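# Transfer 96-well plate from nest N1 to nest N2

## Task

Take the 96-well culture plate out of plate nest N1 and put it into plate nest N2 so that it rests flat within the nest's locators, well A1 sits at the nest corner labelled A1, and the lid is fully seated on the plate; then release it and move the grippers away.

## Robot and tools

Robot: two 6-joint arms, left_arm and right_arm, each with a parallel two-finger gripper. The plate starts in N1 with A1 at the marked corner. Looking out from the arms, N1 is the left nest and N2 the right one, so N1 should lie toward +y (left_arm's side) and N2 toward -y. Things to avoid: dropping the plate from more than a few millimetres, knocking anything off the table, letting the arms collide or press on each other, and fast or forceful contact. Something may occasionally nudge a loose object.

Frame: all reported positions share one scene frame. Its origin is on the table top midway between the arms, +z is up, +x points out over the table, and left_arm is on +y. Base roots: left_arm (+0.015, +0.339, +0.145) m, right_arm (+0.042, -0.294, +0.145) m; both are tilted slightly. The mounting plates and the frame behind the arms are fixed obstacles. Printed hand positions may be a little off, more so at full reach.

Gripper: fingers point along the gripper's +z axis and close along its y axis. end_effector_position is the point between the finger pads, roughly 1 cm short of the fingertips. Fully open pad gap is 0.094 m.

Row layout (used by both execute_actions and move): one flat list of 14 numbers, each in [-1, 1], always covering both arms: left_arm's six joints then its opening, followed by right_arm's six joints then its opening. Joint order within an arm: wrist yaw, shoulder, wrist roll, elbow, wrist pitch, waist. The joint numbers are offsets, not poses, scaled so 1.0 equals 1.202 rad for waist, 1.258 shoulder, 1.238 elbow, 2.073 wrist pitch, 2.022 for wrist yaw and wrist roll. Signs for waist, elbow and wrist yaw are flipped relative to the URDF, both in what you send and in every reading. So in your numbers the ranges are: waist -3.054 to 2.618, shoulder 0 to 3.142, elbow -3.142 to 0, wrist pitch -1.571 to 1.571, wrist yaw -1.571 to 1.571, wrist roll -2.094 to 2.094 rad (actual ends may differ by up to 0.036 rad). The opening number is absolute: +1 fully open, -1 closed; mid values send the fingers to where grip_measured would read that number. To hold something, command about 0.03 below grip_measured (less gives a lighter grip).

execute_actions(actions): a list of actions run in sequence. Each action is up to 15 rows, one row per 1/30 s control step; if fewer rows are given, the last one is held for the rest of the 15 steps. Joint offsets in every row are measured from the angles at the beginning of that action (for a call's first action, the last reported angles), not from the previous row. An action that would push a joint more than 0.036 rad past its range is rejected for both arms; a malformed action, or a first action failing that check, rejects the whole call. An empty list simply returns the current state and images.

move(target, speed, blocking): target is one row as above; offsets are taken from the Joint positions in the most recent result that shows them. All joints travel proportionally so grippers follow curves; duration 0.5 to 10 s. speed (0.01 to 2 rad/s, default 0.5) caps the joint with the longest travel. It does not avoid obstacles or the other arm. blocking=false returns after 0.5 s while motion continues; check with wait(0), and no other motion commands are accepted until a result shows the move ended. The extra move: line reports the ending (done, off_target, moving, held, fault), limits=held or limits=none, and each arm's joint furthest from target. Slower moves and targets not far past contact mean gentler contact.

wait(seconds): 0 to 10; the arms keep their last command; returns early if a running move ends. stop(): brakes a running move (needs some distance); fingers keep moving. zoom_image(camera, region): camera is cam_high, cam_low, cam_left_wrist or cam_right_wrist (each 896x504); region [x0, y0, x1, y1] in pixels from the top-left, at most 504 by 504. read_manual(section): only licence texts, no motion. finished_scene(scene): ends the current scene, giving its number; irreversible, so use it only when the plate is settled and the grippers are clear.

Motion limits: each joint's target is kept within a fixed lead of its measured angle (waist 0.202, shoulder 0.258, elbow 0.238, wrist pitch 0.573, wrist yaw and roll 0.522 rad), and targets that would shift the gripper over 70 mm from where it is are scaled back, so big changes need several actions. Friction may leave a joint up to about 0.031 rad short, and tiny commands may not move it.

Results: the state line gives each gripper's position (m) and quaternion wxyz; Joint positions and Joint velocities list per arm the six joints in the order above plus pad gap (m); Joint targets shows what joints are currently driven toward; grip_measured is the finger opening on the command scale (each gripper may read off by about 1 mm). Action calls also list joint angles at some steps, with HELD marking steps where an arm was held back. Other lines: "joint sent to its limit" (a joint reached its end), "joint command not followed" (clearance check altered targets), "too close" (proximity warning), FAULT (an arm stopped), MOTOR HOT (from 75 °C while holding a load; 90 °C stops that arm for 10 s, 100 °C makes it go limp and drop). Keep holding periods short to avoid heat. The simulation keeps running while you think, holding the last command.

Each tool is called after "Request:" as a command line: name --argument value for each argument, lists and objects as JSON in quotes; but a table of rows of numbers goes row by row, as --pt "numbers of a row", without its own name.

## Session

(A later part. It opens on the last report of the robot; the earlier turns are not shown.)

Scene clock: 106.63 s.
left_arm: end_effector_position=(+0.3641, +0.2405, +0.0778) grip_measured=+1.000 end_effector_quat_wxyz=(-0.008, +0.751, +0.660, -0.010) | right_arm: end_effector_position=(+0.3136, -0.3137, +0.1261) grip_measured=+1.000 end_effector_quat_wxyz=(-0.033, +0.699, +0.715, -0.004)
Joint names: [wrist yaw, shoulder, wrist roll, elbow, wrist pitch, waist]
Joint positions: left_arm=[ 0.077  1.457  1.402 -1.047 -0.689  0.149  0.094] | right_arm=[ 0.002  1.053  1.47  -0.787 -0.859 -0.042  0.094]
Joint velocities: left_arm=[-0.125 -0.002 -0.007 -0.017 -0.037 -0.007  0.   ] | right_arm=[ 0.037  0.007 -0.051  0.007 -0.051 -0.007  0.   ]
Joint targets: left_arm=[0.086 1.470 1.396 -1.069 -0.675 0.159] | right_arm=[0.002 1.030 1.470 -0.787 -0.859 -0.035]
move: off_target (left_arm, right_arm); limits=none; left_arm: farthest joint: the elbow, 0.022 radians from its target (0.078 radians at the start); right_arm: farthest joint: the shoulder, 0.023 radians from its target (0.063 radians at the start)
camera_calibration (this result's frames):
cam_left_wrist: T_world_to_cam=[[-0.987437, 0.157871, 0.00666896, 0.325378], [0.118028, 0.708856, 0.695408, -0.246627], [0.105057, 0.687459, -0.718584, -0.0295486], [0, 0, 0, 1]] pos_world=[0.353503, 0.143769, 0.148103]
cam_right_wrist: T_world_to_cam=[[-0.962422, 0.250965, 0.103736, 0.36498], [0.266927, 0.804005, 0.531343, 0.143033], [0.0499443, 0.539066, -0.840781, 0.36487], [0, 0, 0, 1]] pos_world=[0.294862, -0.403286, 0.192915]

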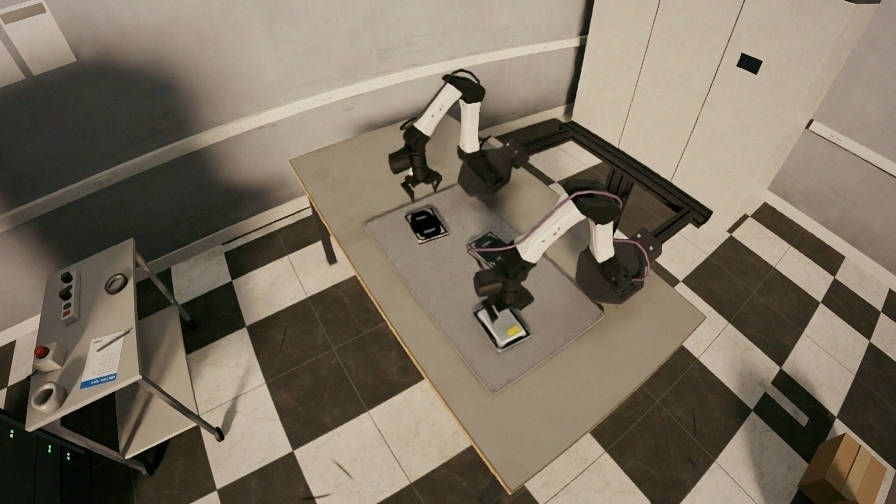

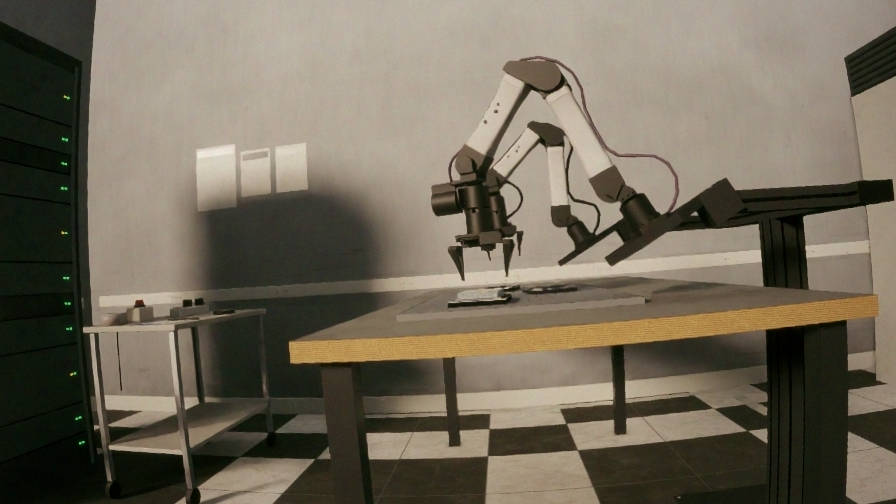

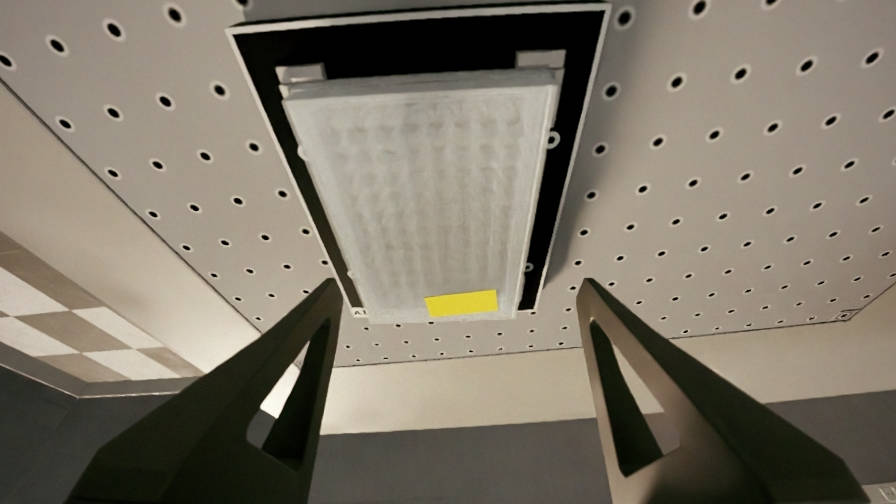

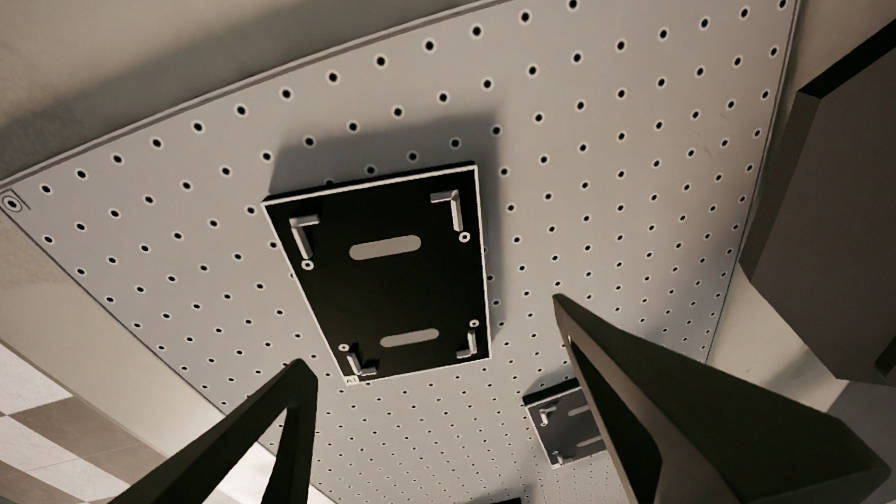

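Request:
move --target '[0.004,0.072,0,0,0.053,0,1,0,0,0,0,0,0,1]' --speed 0.2

Request:
zoom_image --camera "cam_low" --region '[430, 230, 550, 320]'

Scene clock: 121.73 s.
left_arm: end_effector_position=(+0.3733, +0.2356, +0.0543) grip_measured=+1.000 end_effector_quat_wxyz=(-0.001, +0.750, +0.661, -0.005) | right_arm: end_effector_position=(+0.3136, -0.3137, +0.1261) grip_measured=+1.000 end_effector_quat_wxyz=(-0.033, +0.699, +0.715, -0.004)
Joint names: [wrist yaw, shoulder, wrist roll, elbow, wrist pitch, waist]
Joint positions: left_arm=[ 0.078  1.535  1.402 -1.047 -0.594  0.149  0.094] | right_arm=[ 0.002  1.053  1.47  -0.787 -0.859 -0.042  0.094]
Joint velocities: left_arm=[ 0.095  0.007  0.037 -0.012 -0.066  0.022  0.   ] | right_arm=[ 0.022 -0.012 -0.051  0.007  0.022 -0.007  0.   ]
Joint targets: left_arm=[0.086 1.547 1.403 -1.047 -0.579 0.149] | right_arm=[0.002 1.053 1.470 -0.787 -0.859 -0.042]
move: done; limits=none; left_arm: farthest joint: the wrist pitch, 0.014 radians from its target (0.109 radians at the start); right_arm: farthest joint: the waist, 0.000 radians from its target (0.000 radians at the start)
camera_calibration (this result's frames):
cam_left_wrist: T_world_to_cam=[[-0.987696, 0.156042, -0.010324, 0.336881], [0.105273, 0.712257, 0.69398, -0.223938], [0.115644, 0.684354, -0.719921, -0.0471909], [0, 0, 0, 1]] pos_world=[0.361768, 0.139229, 0.124913]
cam_right_wrist: T_world_to_cam=[[-0.962422, 0.250965, 0.103736, 0.36498], [0.266927, 0.804005, 0.531343, 0.143033], [0.0499443, 0.539066, -0.840781, 0.36487], [0, 0, 0, 1]] pos_world=[0.294862, -0.403286, 0.192915]

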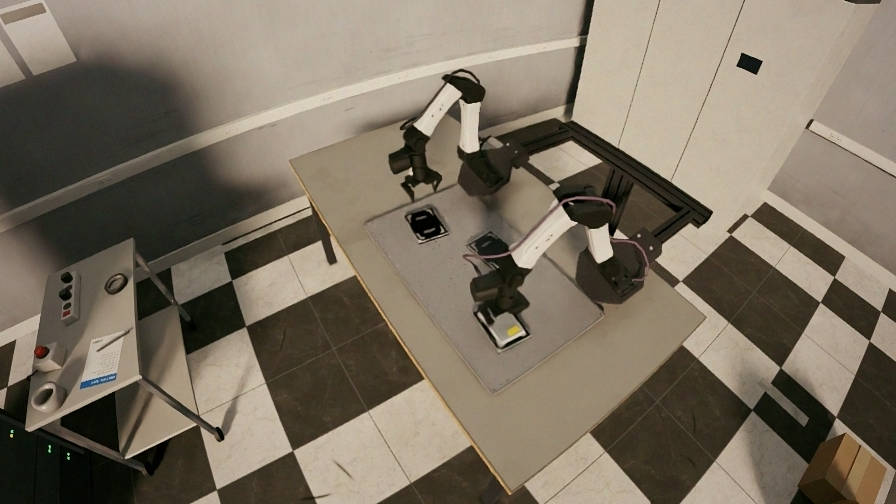

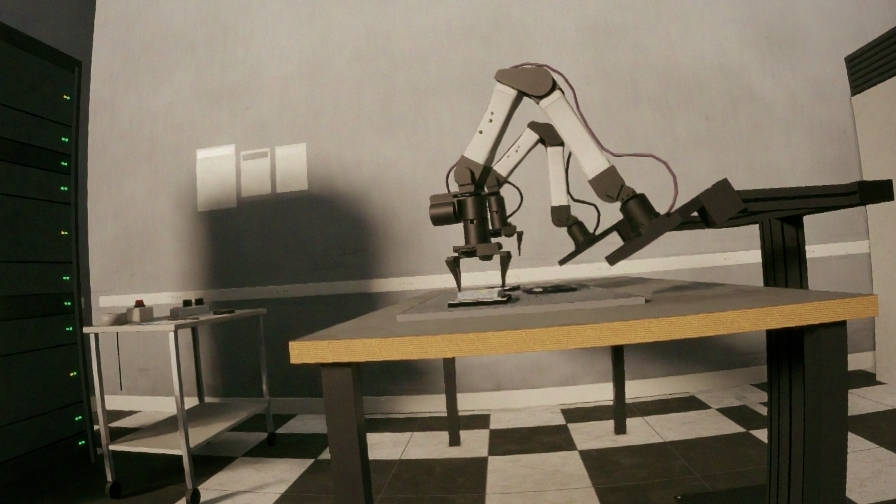

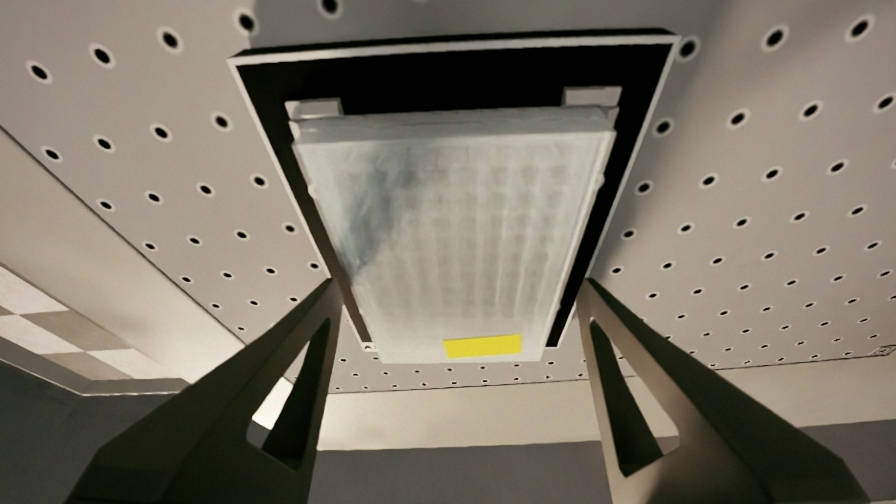

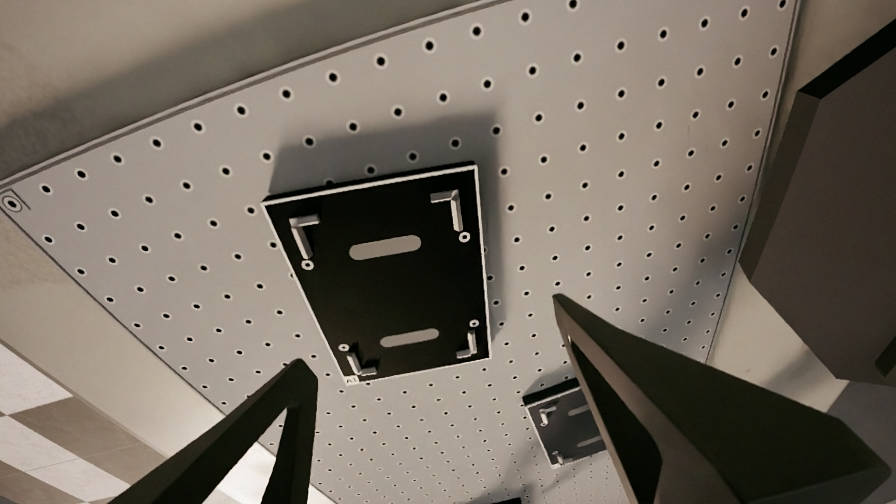

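Region (430, 230, 550, 320) of cam_low's 896x504 image, scaled by 4.200, with more detail than that image has; it fills the top 378 rows of this view, and the rest is white.

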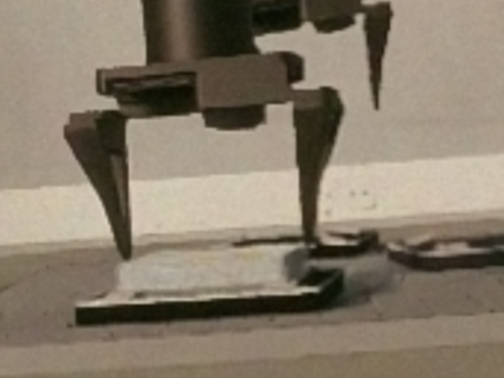

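Request:
move --target '[0.004,0.048,0,0.024,0.0385,0,1,0,0,0,0,0,0,1]' --speed 0.08

Request:
zoom_image --camera "cam_low" --region '[430, 230, 550, 320]'

Scene clock: 130.40 s.
left_arm: end_effector_position=(+0.3741, +0.2339, +0.0376) grip_measured=+1.000 end_effector_quat_wxyz=(+0.001, +0.750, +0.661, -0.004) | right_arm: end_effector_position=(+0.3136, -0.3137, +0.1261) grip_measured=+1.000 end_effector_quat_wxyz=(-0.033, +0.699, +0.715, -0.004)
Joint names: [wrist yaw, shoulder, wrist roll, elbow, wrist pitch, waist]
Joint positions: left_arm=[ 0.078  1.582  1.402 -1.033 -0.528  0.149  0.094] | right_arm=[ 0.002  1.053  1.47  -0.787 -0.859 -0.042  0.094]
Joint velocities: left_arm=[ 0.022 -0.002  0.007 -0.012 -0.007 -0.002  0.   ] | right_arm=[-0.007  0.007 -0.066  0.007 -0.081  0.002  0.   ]
Joint targets: left_arm=[0.086 1.596 1.402 -1.017 -0.514 0.149] | right_arm=[0.002 1.053 1.470 -0.787 -0.859 -0.042]
move: done; limits=none; left_arm: farthest joint: the elbow, 0.016 radians from its target (0.030 radians at the start); right_arm: farthest joint: the waist, 0.000 radians from its target (0.000 radians at the start)
camera_calibration (this result's frames):
cam_left_wrist: T_world_to_cam=[[-0.987702, 0.155639, -0.014841, 0.338077], [0.101966, 0.713217, 0.693487, -0.210148], [0.118519, 0.683446, -0.720316, -0.0589681], [0, 0, 0, 1]] pos_world=[0.362336, 0.137565, 0.108277]
cam_right_wrist: T_world_to_cam=[[-0.962422, 0.250965, 0.103736, 0.36498], [0.266927, 0.804005, 0.531343, 0.143033], [0.0499443, 0.539066, -0.840781, 0.36487], [0, 0, 0, 1]] pos_world=[0.294862, -0.403286, 0.192915]

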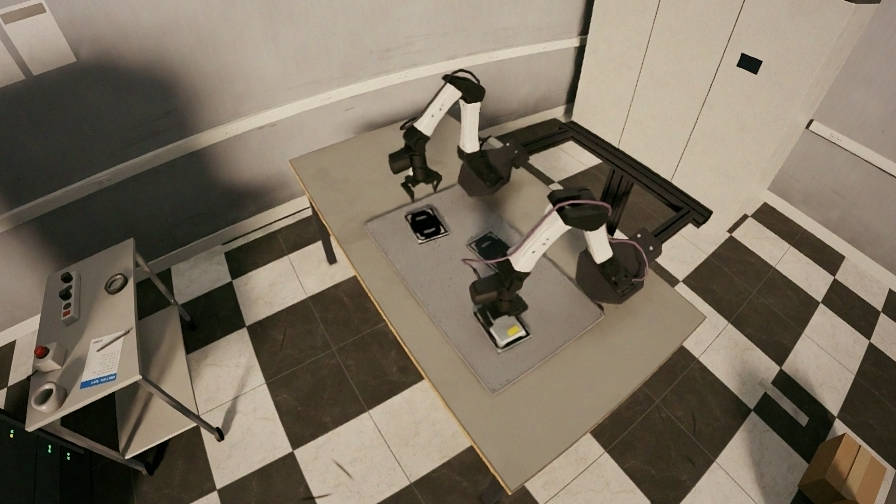

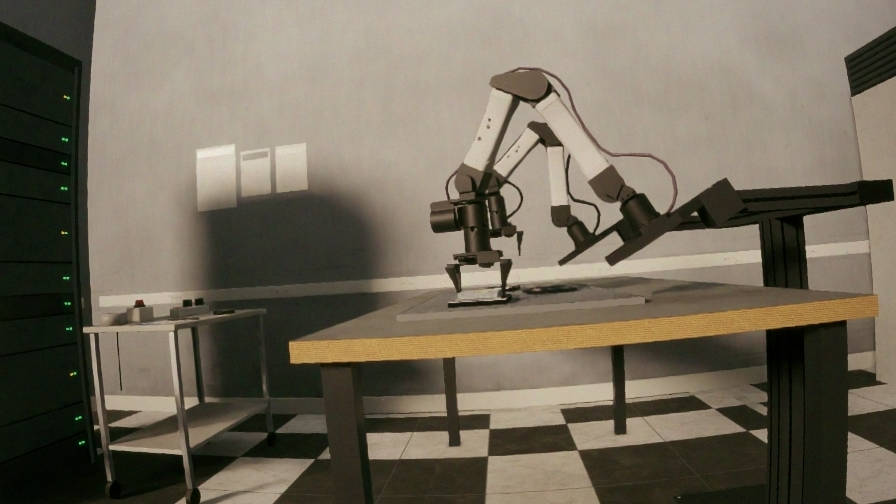

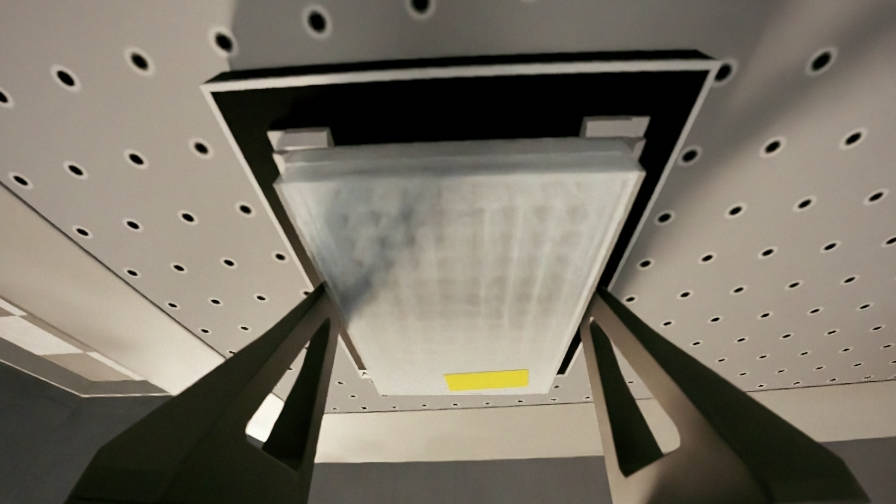

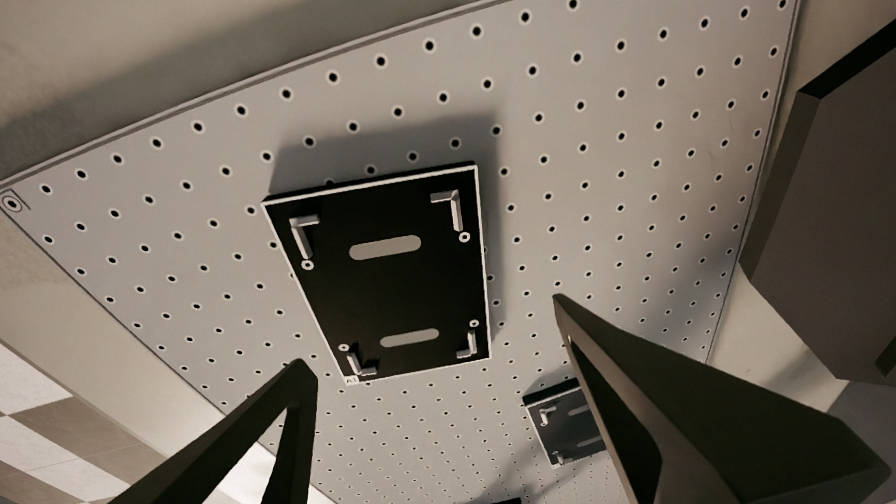

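Region (430, 230, 550, 320) of cam_low's 896x504 image, scaled by 4.200, with more detail than that image has; it fills the top 378 rows of this view, and the rest is white.

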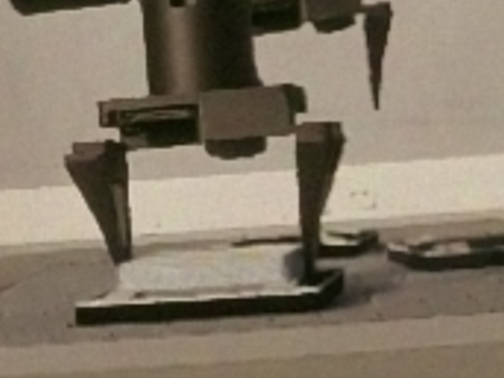

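Request:
move --target '[0.004,0.022,0,0.015,0.0155,0,1,0,0,0,0,0,0,1]' --speed 0.04

Request:
zoom_image --camera "cam_left_wrist" --region '[260, 200, 660, 420]'

Scene clock: 136.40 s.
left_arm: end_effector_position=(+0.3764, +0.2331, +0.0367) grip_measured=+1.000 end_effector_quat_wxyz=(+0.005, +0.750, +0.661, -0.002) | right_arm: end_effector_position=(+0.3136, -0.3137, +0.1261) grip_measured=+1.000 end_effector_quat_wxyz=(-0.033, +0.699, +0.715, -0.004)
Joint names: [wrist yaw, shoulder, wrist roll, elbow, wrist pitch, waist]
Joint positions: left_arm=[ 0.078  1.585  1.402 -1.033 -0.516  0.149  0.094] | right_arm=[ 0.002  1.053  1.47  -0.787 -0.859 -0.042  0.094]
Joint velocities: left_arm=[ 0.007 -0.012  0.081  0.007 -0.125 -0.002  0.   ] | right_arm=[-0.051 -0.017 -0.022 -0.012 -0.022  0.002  0.   ]
Joint targets: left_arm=[0.086 1.610 1.402 -1.015 -0.496 0.149] | right_arm=[0.002 1.053 1.470 -0.787 -0.859 -0.042]
move: off_target (left_arm); limits=none; left_arm: farthest joint: the shoulder, 0.024 radians from its target (0.027 radians at the start); right_arm: farthest joint: the waist, 0.000 radians from its target (0.000 radians at the start)
camera_calibration (this result's frames):
cam_left_wrist: T_world_to_cam=[[-0.987655, 0.154815, -0.0238732, 0.340929], [0.0953591, 0.715131, 0.692455, -0.207114], [0.124275, 0.68163, -0.721066, -0.0610872], [0, 0, 0, 1]] pos_world=[0.364062, 0.136972, 0.107508]
cam_right_wrist: T_world_to_cam=[[-0.962422, 0.250965, 0.103736, 0.36498], [0.266927, 0.804005, 0.531343, 0.143033], [0.0499443, 0.539066, -0.840781, 0.36487], [0, 0, 0, 1]] pos_world=[0.294862, -0.403286, 0.192915]

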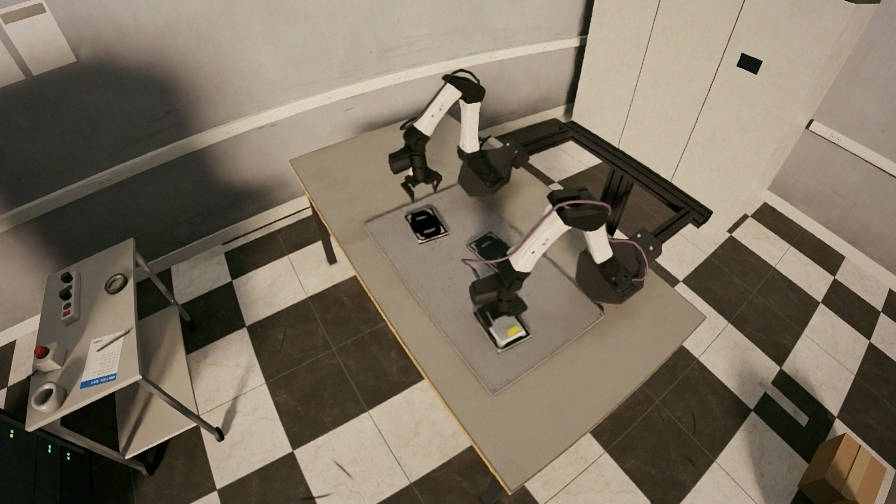

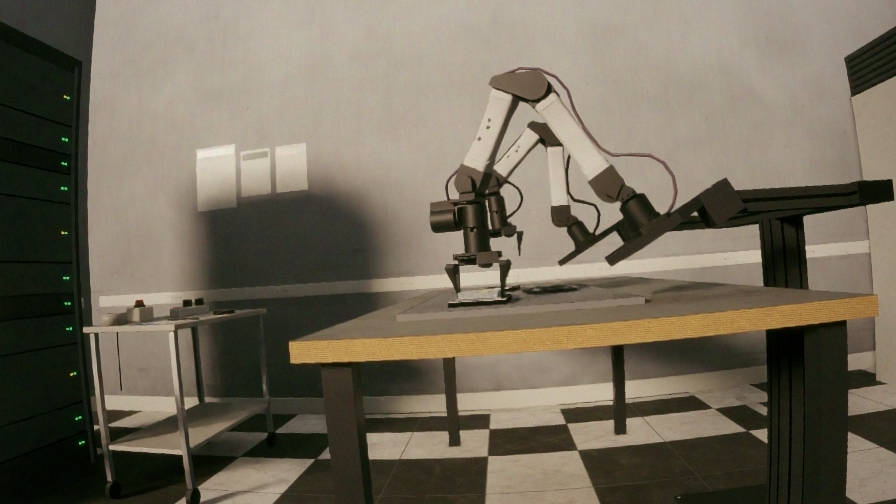

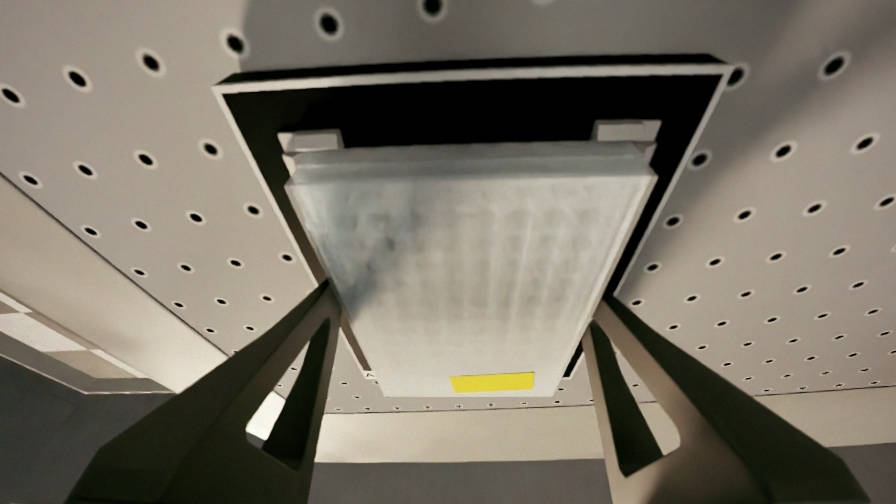

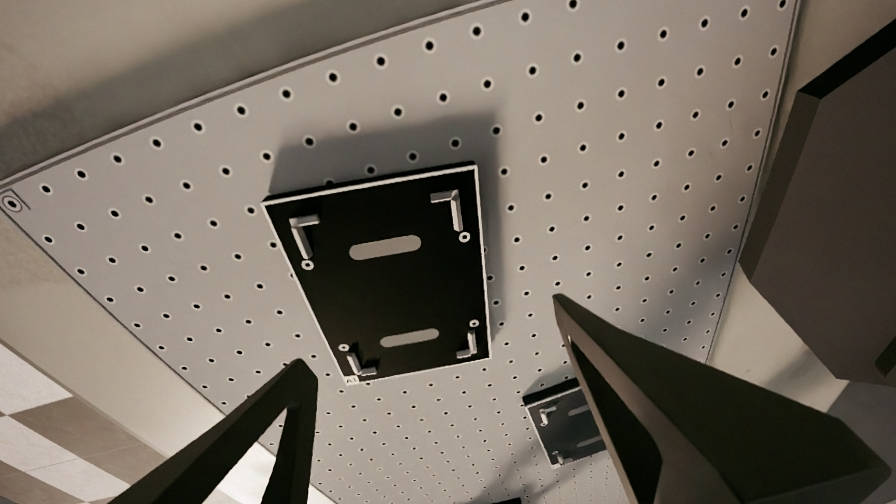

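Region (260, 200, 660, 420) of cam_left_wrist's 896x504 image, scaled by 1.260, with more detail than that image has; it fills the top 277 rows of this view, and the rest is white.

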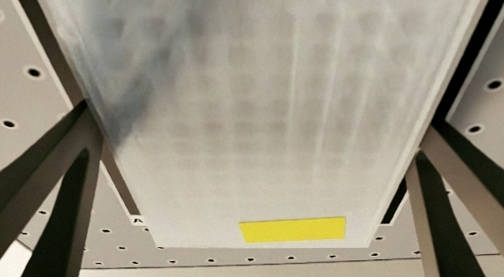

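Request:
execute_actions --actions '[[[0,0,0,0,0,0,0.9,0,0,0,0,0,0,1]],[[0,0,0,0,0,0,0.76,0,0,0,0,0,0,1]],[[0,0,0,0,0,0,0.76,0,0,0,0,0,0,1]]]'

Scene clock: 140.90 s.
left_arm: end_effector_position=(+0.3736, +0.2337, +0.0370) grip_measured=+0.804 end_effector_quat_wxyz=(+0.000, +0.750, +0.661, -0.005) | right_arm: end_effector_position=(+0.3136, -0.3137, +0.1261) grip_measured=+1.000 end_effector_quat_wxyz=(-0.033, +0.699, +0.715, -0.004)
Joint names: [wrist yaw, shoulder, wrist roll, elbow, wrist pitch, waist]
Joint positions: left_arm=[ 0.076  1.584  1.401 -1.033 -0.528  0.149  0.085] | right_arm=[ 0.002  1.053  1.47  -0.787 -0.859 -0.042  0.094]
Joint velocities: left_arm=[ 0.037  0.002  0.051 -0.002  0.066  0.022 -0.001] | right_arm=[ 0.022 -0.002  0.037 -0.012  0.022  0.002  0.   ]
Joint targets: left_arm=[0.076 1.584 1.401 -1.033 -0.528 0.149] | right_arm=[0.002 1.053 1.470 -0.787 -0.859 -0.042]
Step readings (joint positions; steps 1 to 15: 1st action; 16 to 30: 2nd action; 31 to 45: 3rd action):
0: left_arm=[0.078 1.585 1.402 -1.033 -0.516 0.149] | right_arm=[0.002 1.053 1.470 -0.787 -0.859 -0.042]
1: left_arm=[0.078 1.585 1.402 -1.033 -0.517 0.149] | right_arm=[0.002 1.053 1.470 -0.787 -0.859 -0.042]
2: left_arm=[0.078 1.585 1.402 -1.033 -0.520 0.149] | right_arm=[0.002 1.053 1.470 -0.787 -0.859 -0.042]
4: left_arm=[0.077 1.585 1.402 -1.033 -0.521 0.149] | right_arm=[0.002 1.053 1.470 -0.787 -0.859 -0.042]
8: left_arm=[0.077 1.585 1.402 -1.033 -0.521 0.149] | right_arm=[0.002 1.053 1.470 -0.787 -0.859 -0.042]
15: left_arm=[0.077 1.585 1.402 -1.033 -0.521 0.149] | right_arm=[0.002 1.053 1.470 -0.787 -0.859 -0.042]
16: left_arm=[0.077 1.585 1.402 -1.033 -0.527 0.149] | right_arm=[0.002 1.053 1.470 -0.787 -0.859 -0.042]
17: left_arm=[0.076 1.584 1.402 -1.033 -0.529 0.149] | right_arm=[0.002 1.053 1.470 -0.787 -0.859 -0.042]
19: left_arm=[0.076 1.584 1.401 -1.033 -0.528 0.149] | right_arm=[0.002 1.053 1.470 -0.787 -0.859 -0.042]
23: left_arm=[0.076 1.584 1.401 -1.033 -0.528 0.149] | right_arm=[0.002 1.053 1.470 -0.787 -0.859 -0.042]
30: left_arm=[0.076 1.584 1.401 -1.033 -0.528 0.149] | right_arm=[0.002 1.053 1.470 -0.787 -0.859 -0.042]
31: left_arm=[0.076 1.584 1.401 -1.033 -0.528 0.149] | right_arm=[0.002 1.053 1.470 -0.787 -0.859 -0.042]
32: left_arm=[0.076 1.584 1.401 -1.033 -0.528 0.149] | right_arm=[0.002 1.053 1.470 -0.787 -0.859 -0.042]
34: left_arm=[0.076 1.584 1.401 -1.033 -0.528 0.149] | right_arm=[0.002 1.053 1.470 -0.787 -0.859 -0.042]
38: left_arm=[0.076 1.584 1.401 -1.033 -0.528 0.149] | right_arm=[0.002 1.053 1.470 -0.787 -0.859 -0.042]
45: Joint positions above
camera_calibration (this result's frames):
cam_left_wrist: T_world_to_cam=[[-0.987827, 0.155062, -0.012365, 0.33765], [0.103381, 0.713825, 0.692652, -0.210221], [0.11623, 0.682942, -0.721166, -0.0582014], [0, 0, 0, 1]] pos_world=[0.362038, 0.137453, 0.107812]
cam_right_wrist: T_world_to_cam=[[-0.962422, 0.250965, 0.103736, 0.36498], [0.266927, 0.804005, 0.531343, 0.143033], [0.0499443, 0.539066, -0.840781, 0.36487], [0, 0, 0, 1]] pos_world=[0.294862, -0.403286, 0.192915]

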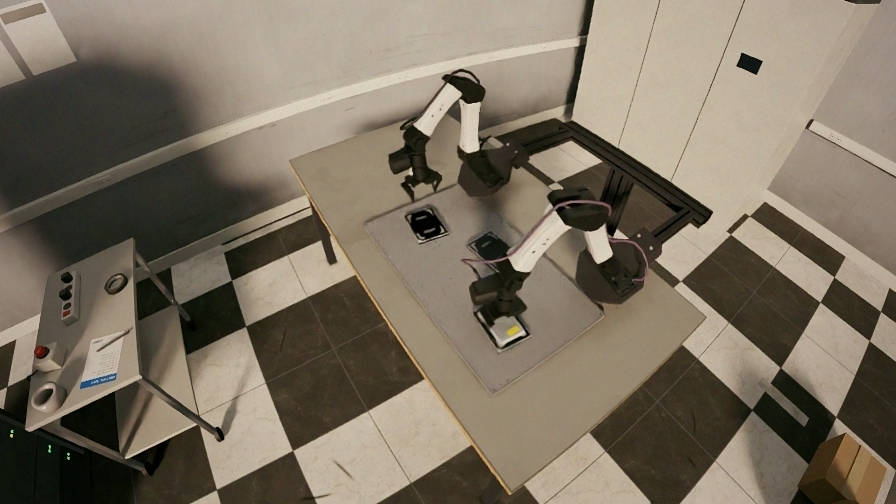

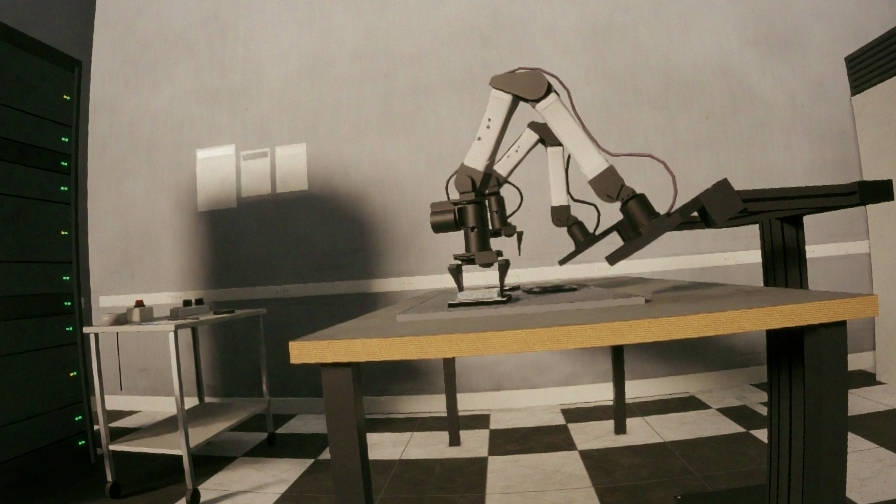

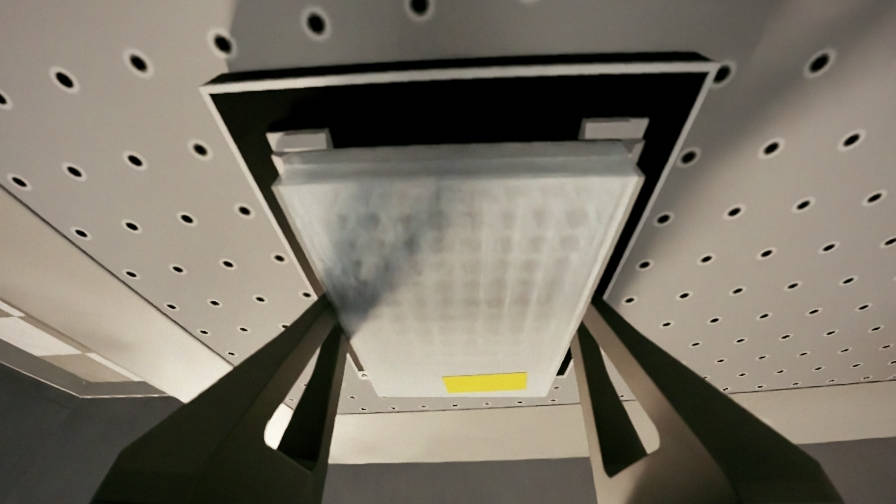

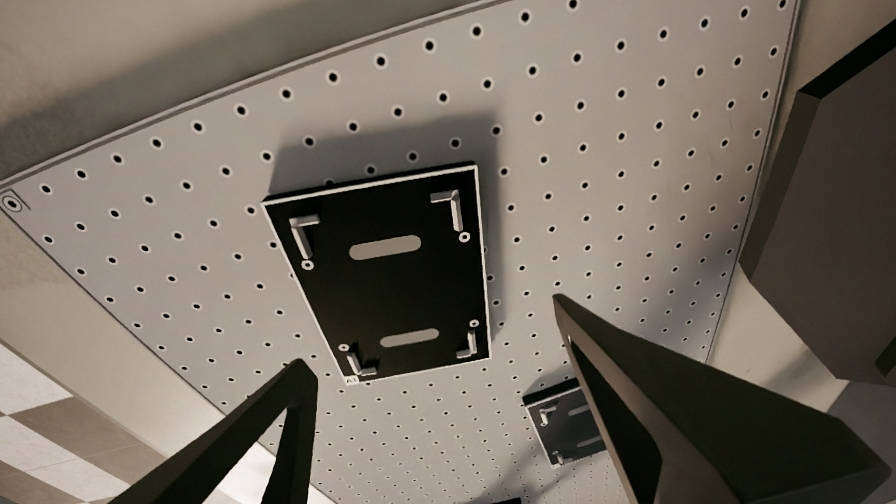

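Request:
move --target '[0,-0.06,0,-0.026,-0.037,0,0.76,0,0,0,0,0,0,1]' --speed 0.08

Scene clock: 149.40 s.
left_arm: end_effector_position=(+0.3730, +0.2355, +0.0546) grip_measured=+0.804 end_effector_quat_wxyz=(-0.000, +0.750, +0.661, -0.006) | right_arm: end_effector_position=(+0.3136, -0.3137, +0.1261) grip_measured=+1.000 end_effector_quat_wxyz=(-0.033, +0.699, +0.715, -0.004)
Joint names: [wrist yaw, shoulder, wrist roll, elbow, wrist pitch, waist]
Joint positions: left_arm=[ 0.076  1.533  1.401 -1.045 -0.592  0.149  0.085] | right_arm=[ 0.002  1.053  1.47  -0.787 -0.859 -0.042  0.094]
Joint velocities: left_arm=[ 0.095 -0.002 -0.022 -0.012 -0.007  0.002 -0.   ] | right_arm=[ 0.11   0.002 -0.051 -0.002 -0.095 -0.022  0.   ]
Joint targets: left_arm=[0.076 1.509 1.401 -1.065 -0.605 0.149] | right_arm=[0.002 1.053 1.470 -0.787 -0.859 -0.042]
move: off_target (left_arm); limits=none; left_arm: farthest joint: the shoulder, 0.024 radians from its target (0.076 radians at the start); right_arm: farthest joint: the waist, 0.000 radians from its target (0.000 radians at the start)
camera_calibration (this result's frames):
cam_left_wrist: T_world_to_cam=[[-0.987825, 0.155163, -0.0112358, 0.336897], [0.104207, 0.713585, 0.692775, -0.22383], [0.115511, 0.683169, -0.721066, -0.0464652], [0, 0, 0, 1]] pos_world=[0.361487, 0.139192, 0.125345]
cam_right_wrist: T_world_to_cam=[[-0.962422, 0.250965, 0.103736, 0.36498], [0.266927, 0.804005, 0.531343, 0.143033], [0.0499443, 0.539066, -0.840781, 0.36487], [0, 0, 0, 1]] pos_world=[0.294862, -0.403286, 0.192915]

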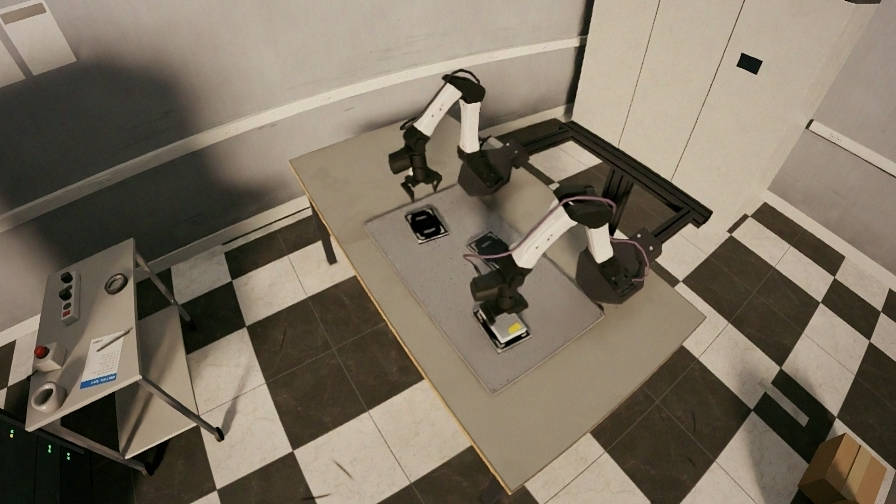

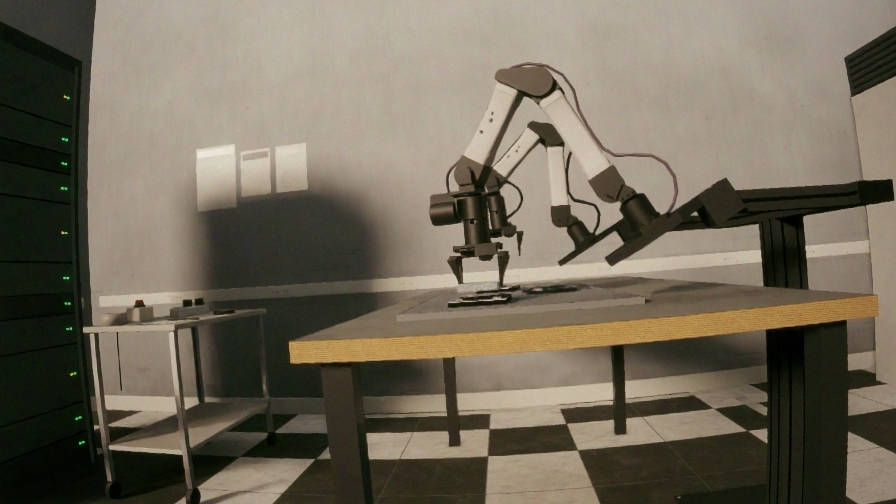

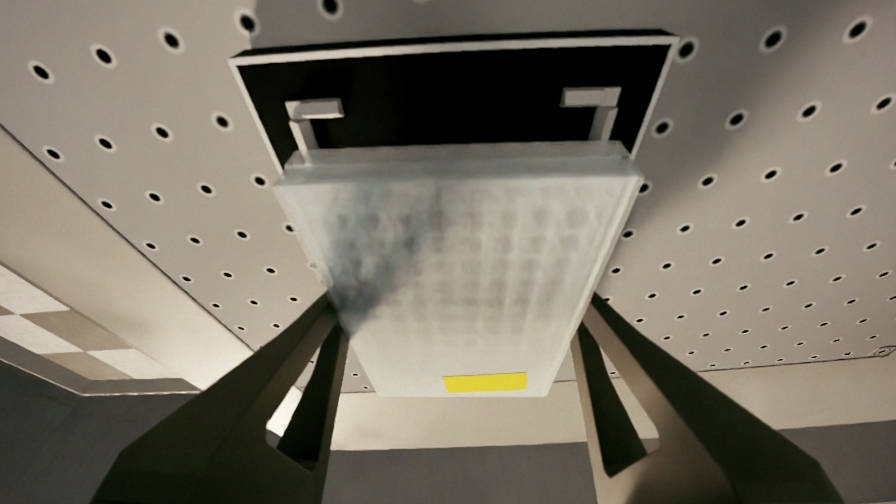

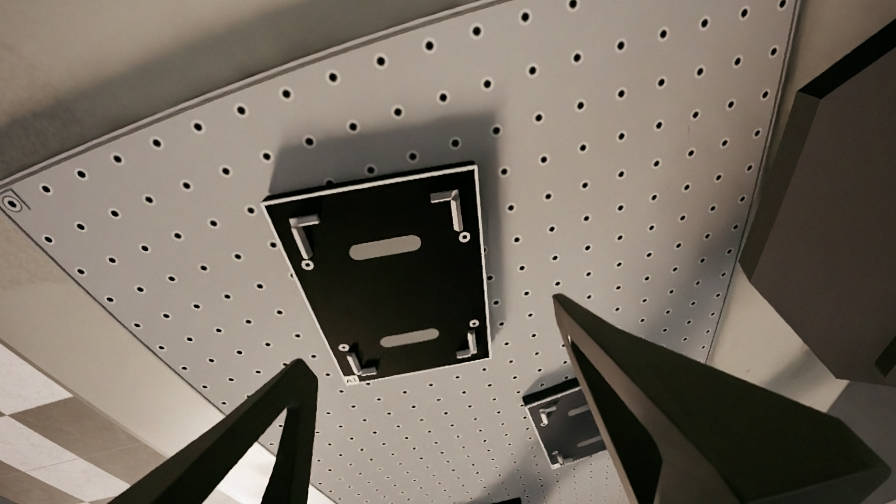

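Request:
move --target '[0.1316,0.35,-0.332,-0.535,-0.159,0.497,0.76,0,0,0,0,0,0,1]' --speed 0.3

Scene clock: 159.47 s.
left_arm: end_effector_position=(+0.3591, +0.0070, +0.0784) grip_measured=+0.804 end_effector_quat_wxyz=(+0.003, +0.709, +0.705, -0.004) | right_arm: end_effector_position=(+0.3136, -0.3137, +0.1261) grip_measured=+1.000 end_effector_quat_wxyz=(-0.033, +0.699, +0.715, -0.004)
Joint names: [wrist yaw, shoulder, wrist roll, elbow, wrist pitch, waist]
Joint positions: left_arm=[ 0.334  1.964  0.736 -1.685 -0.908  0.741  0.085] | right_arm=[ 0.002  1.053  1.47  -0.787 -0.859 -0.042  0.094]
Joint velocities: left_arm=[-0.007 -0.007  0.007 -0.007  0.095  0.012 -0.   ] | right_arm=[ 0.051  0.012 -0.037  0.002 -0.022 -0.002  0.   ]
Joint targets: left_arm=[0.342 1.973 0.730 -1.708 -0.922 0.747] | right_arm=[0.002 1.053 1.470 -0.787 -0.859 -0.042]
move: off_target (left_arm); limits=none; left_arm: farthest joint: the elbow, 0.023 radians from its target (0.662 radians at the start); right_arm: farthest joint: the waist, 0.000 radians from its target (0.000 radians at the start)
camera_calibration (this result's frames):
cam_left_wrist: T_world_to_cam=[[-0.999237, 0.0351004, -0.0171099, 0.364256], [0.0135579, 0.722774, 0.690951, -0.0432614], [0.0366192, 0.690192, -0.722699, 0.156763], [0, 0, 0, 1]] pos_world=[0.358825, -0.0897143, 0.149417]
cam_right_wrist: T_world_to_cam=[[-0.962422, 0.250965, 0.103736, 0.36498], [0.266927, 0.804005, 0.531343, 0.143033], [0.0499443, 0.539066, -0.840781, 0.36487], [0, 0, 0, 1]] pos_world=[0.294862, -0.403286, 0.192915]

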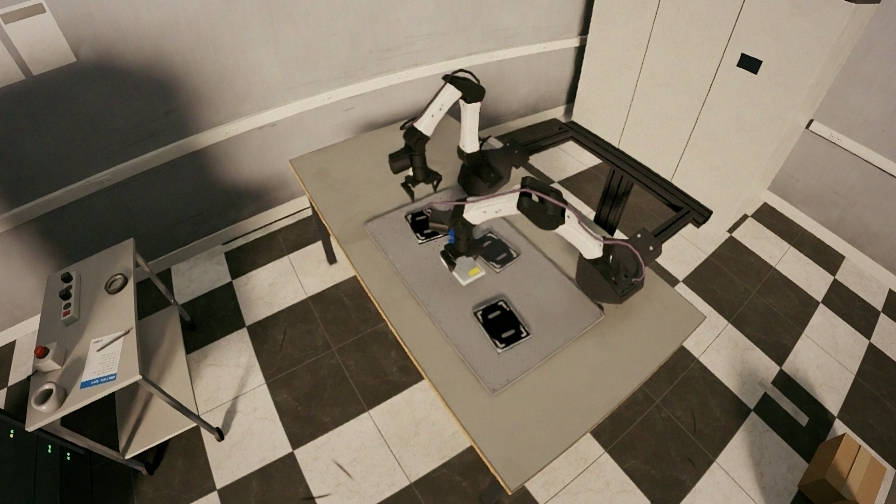

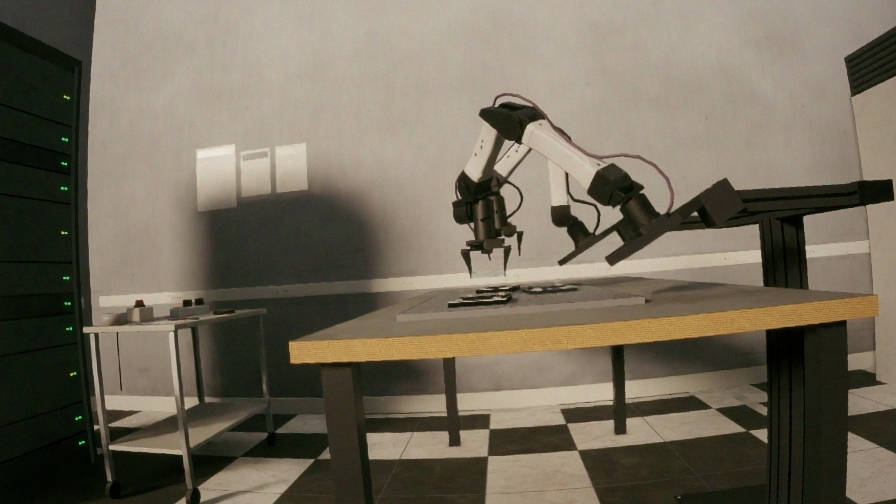

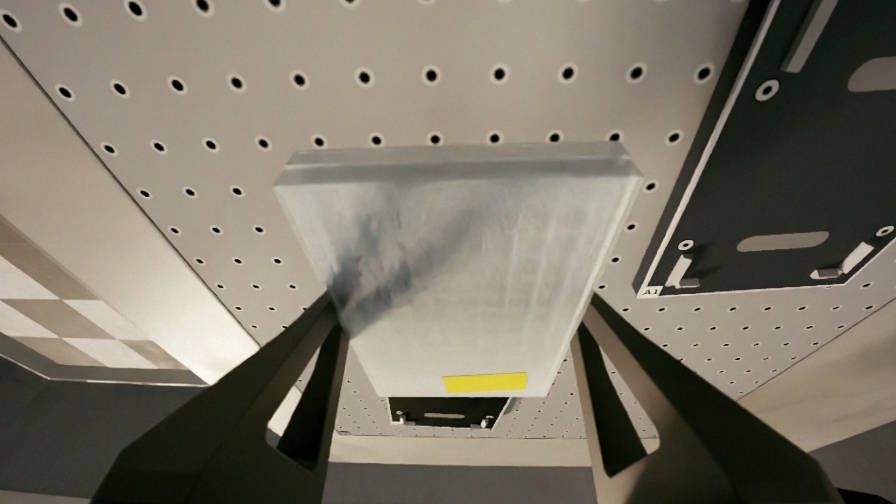

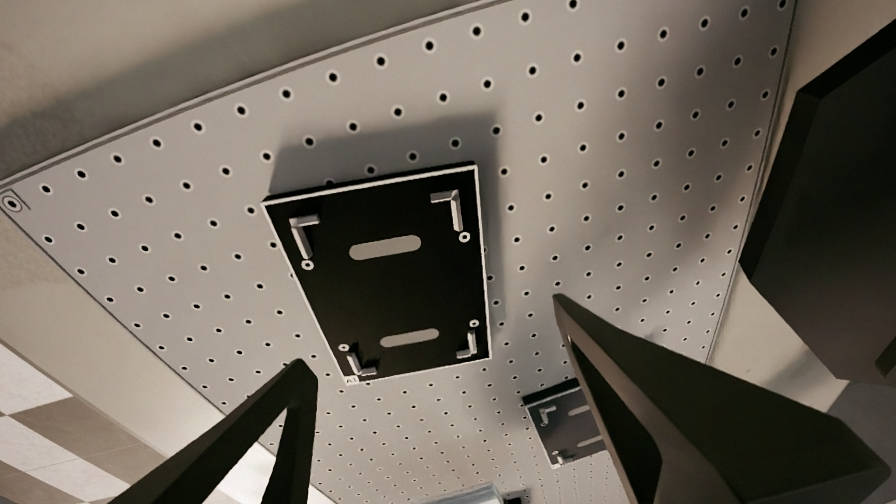

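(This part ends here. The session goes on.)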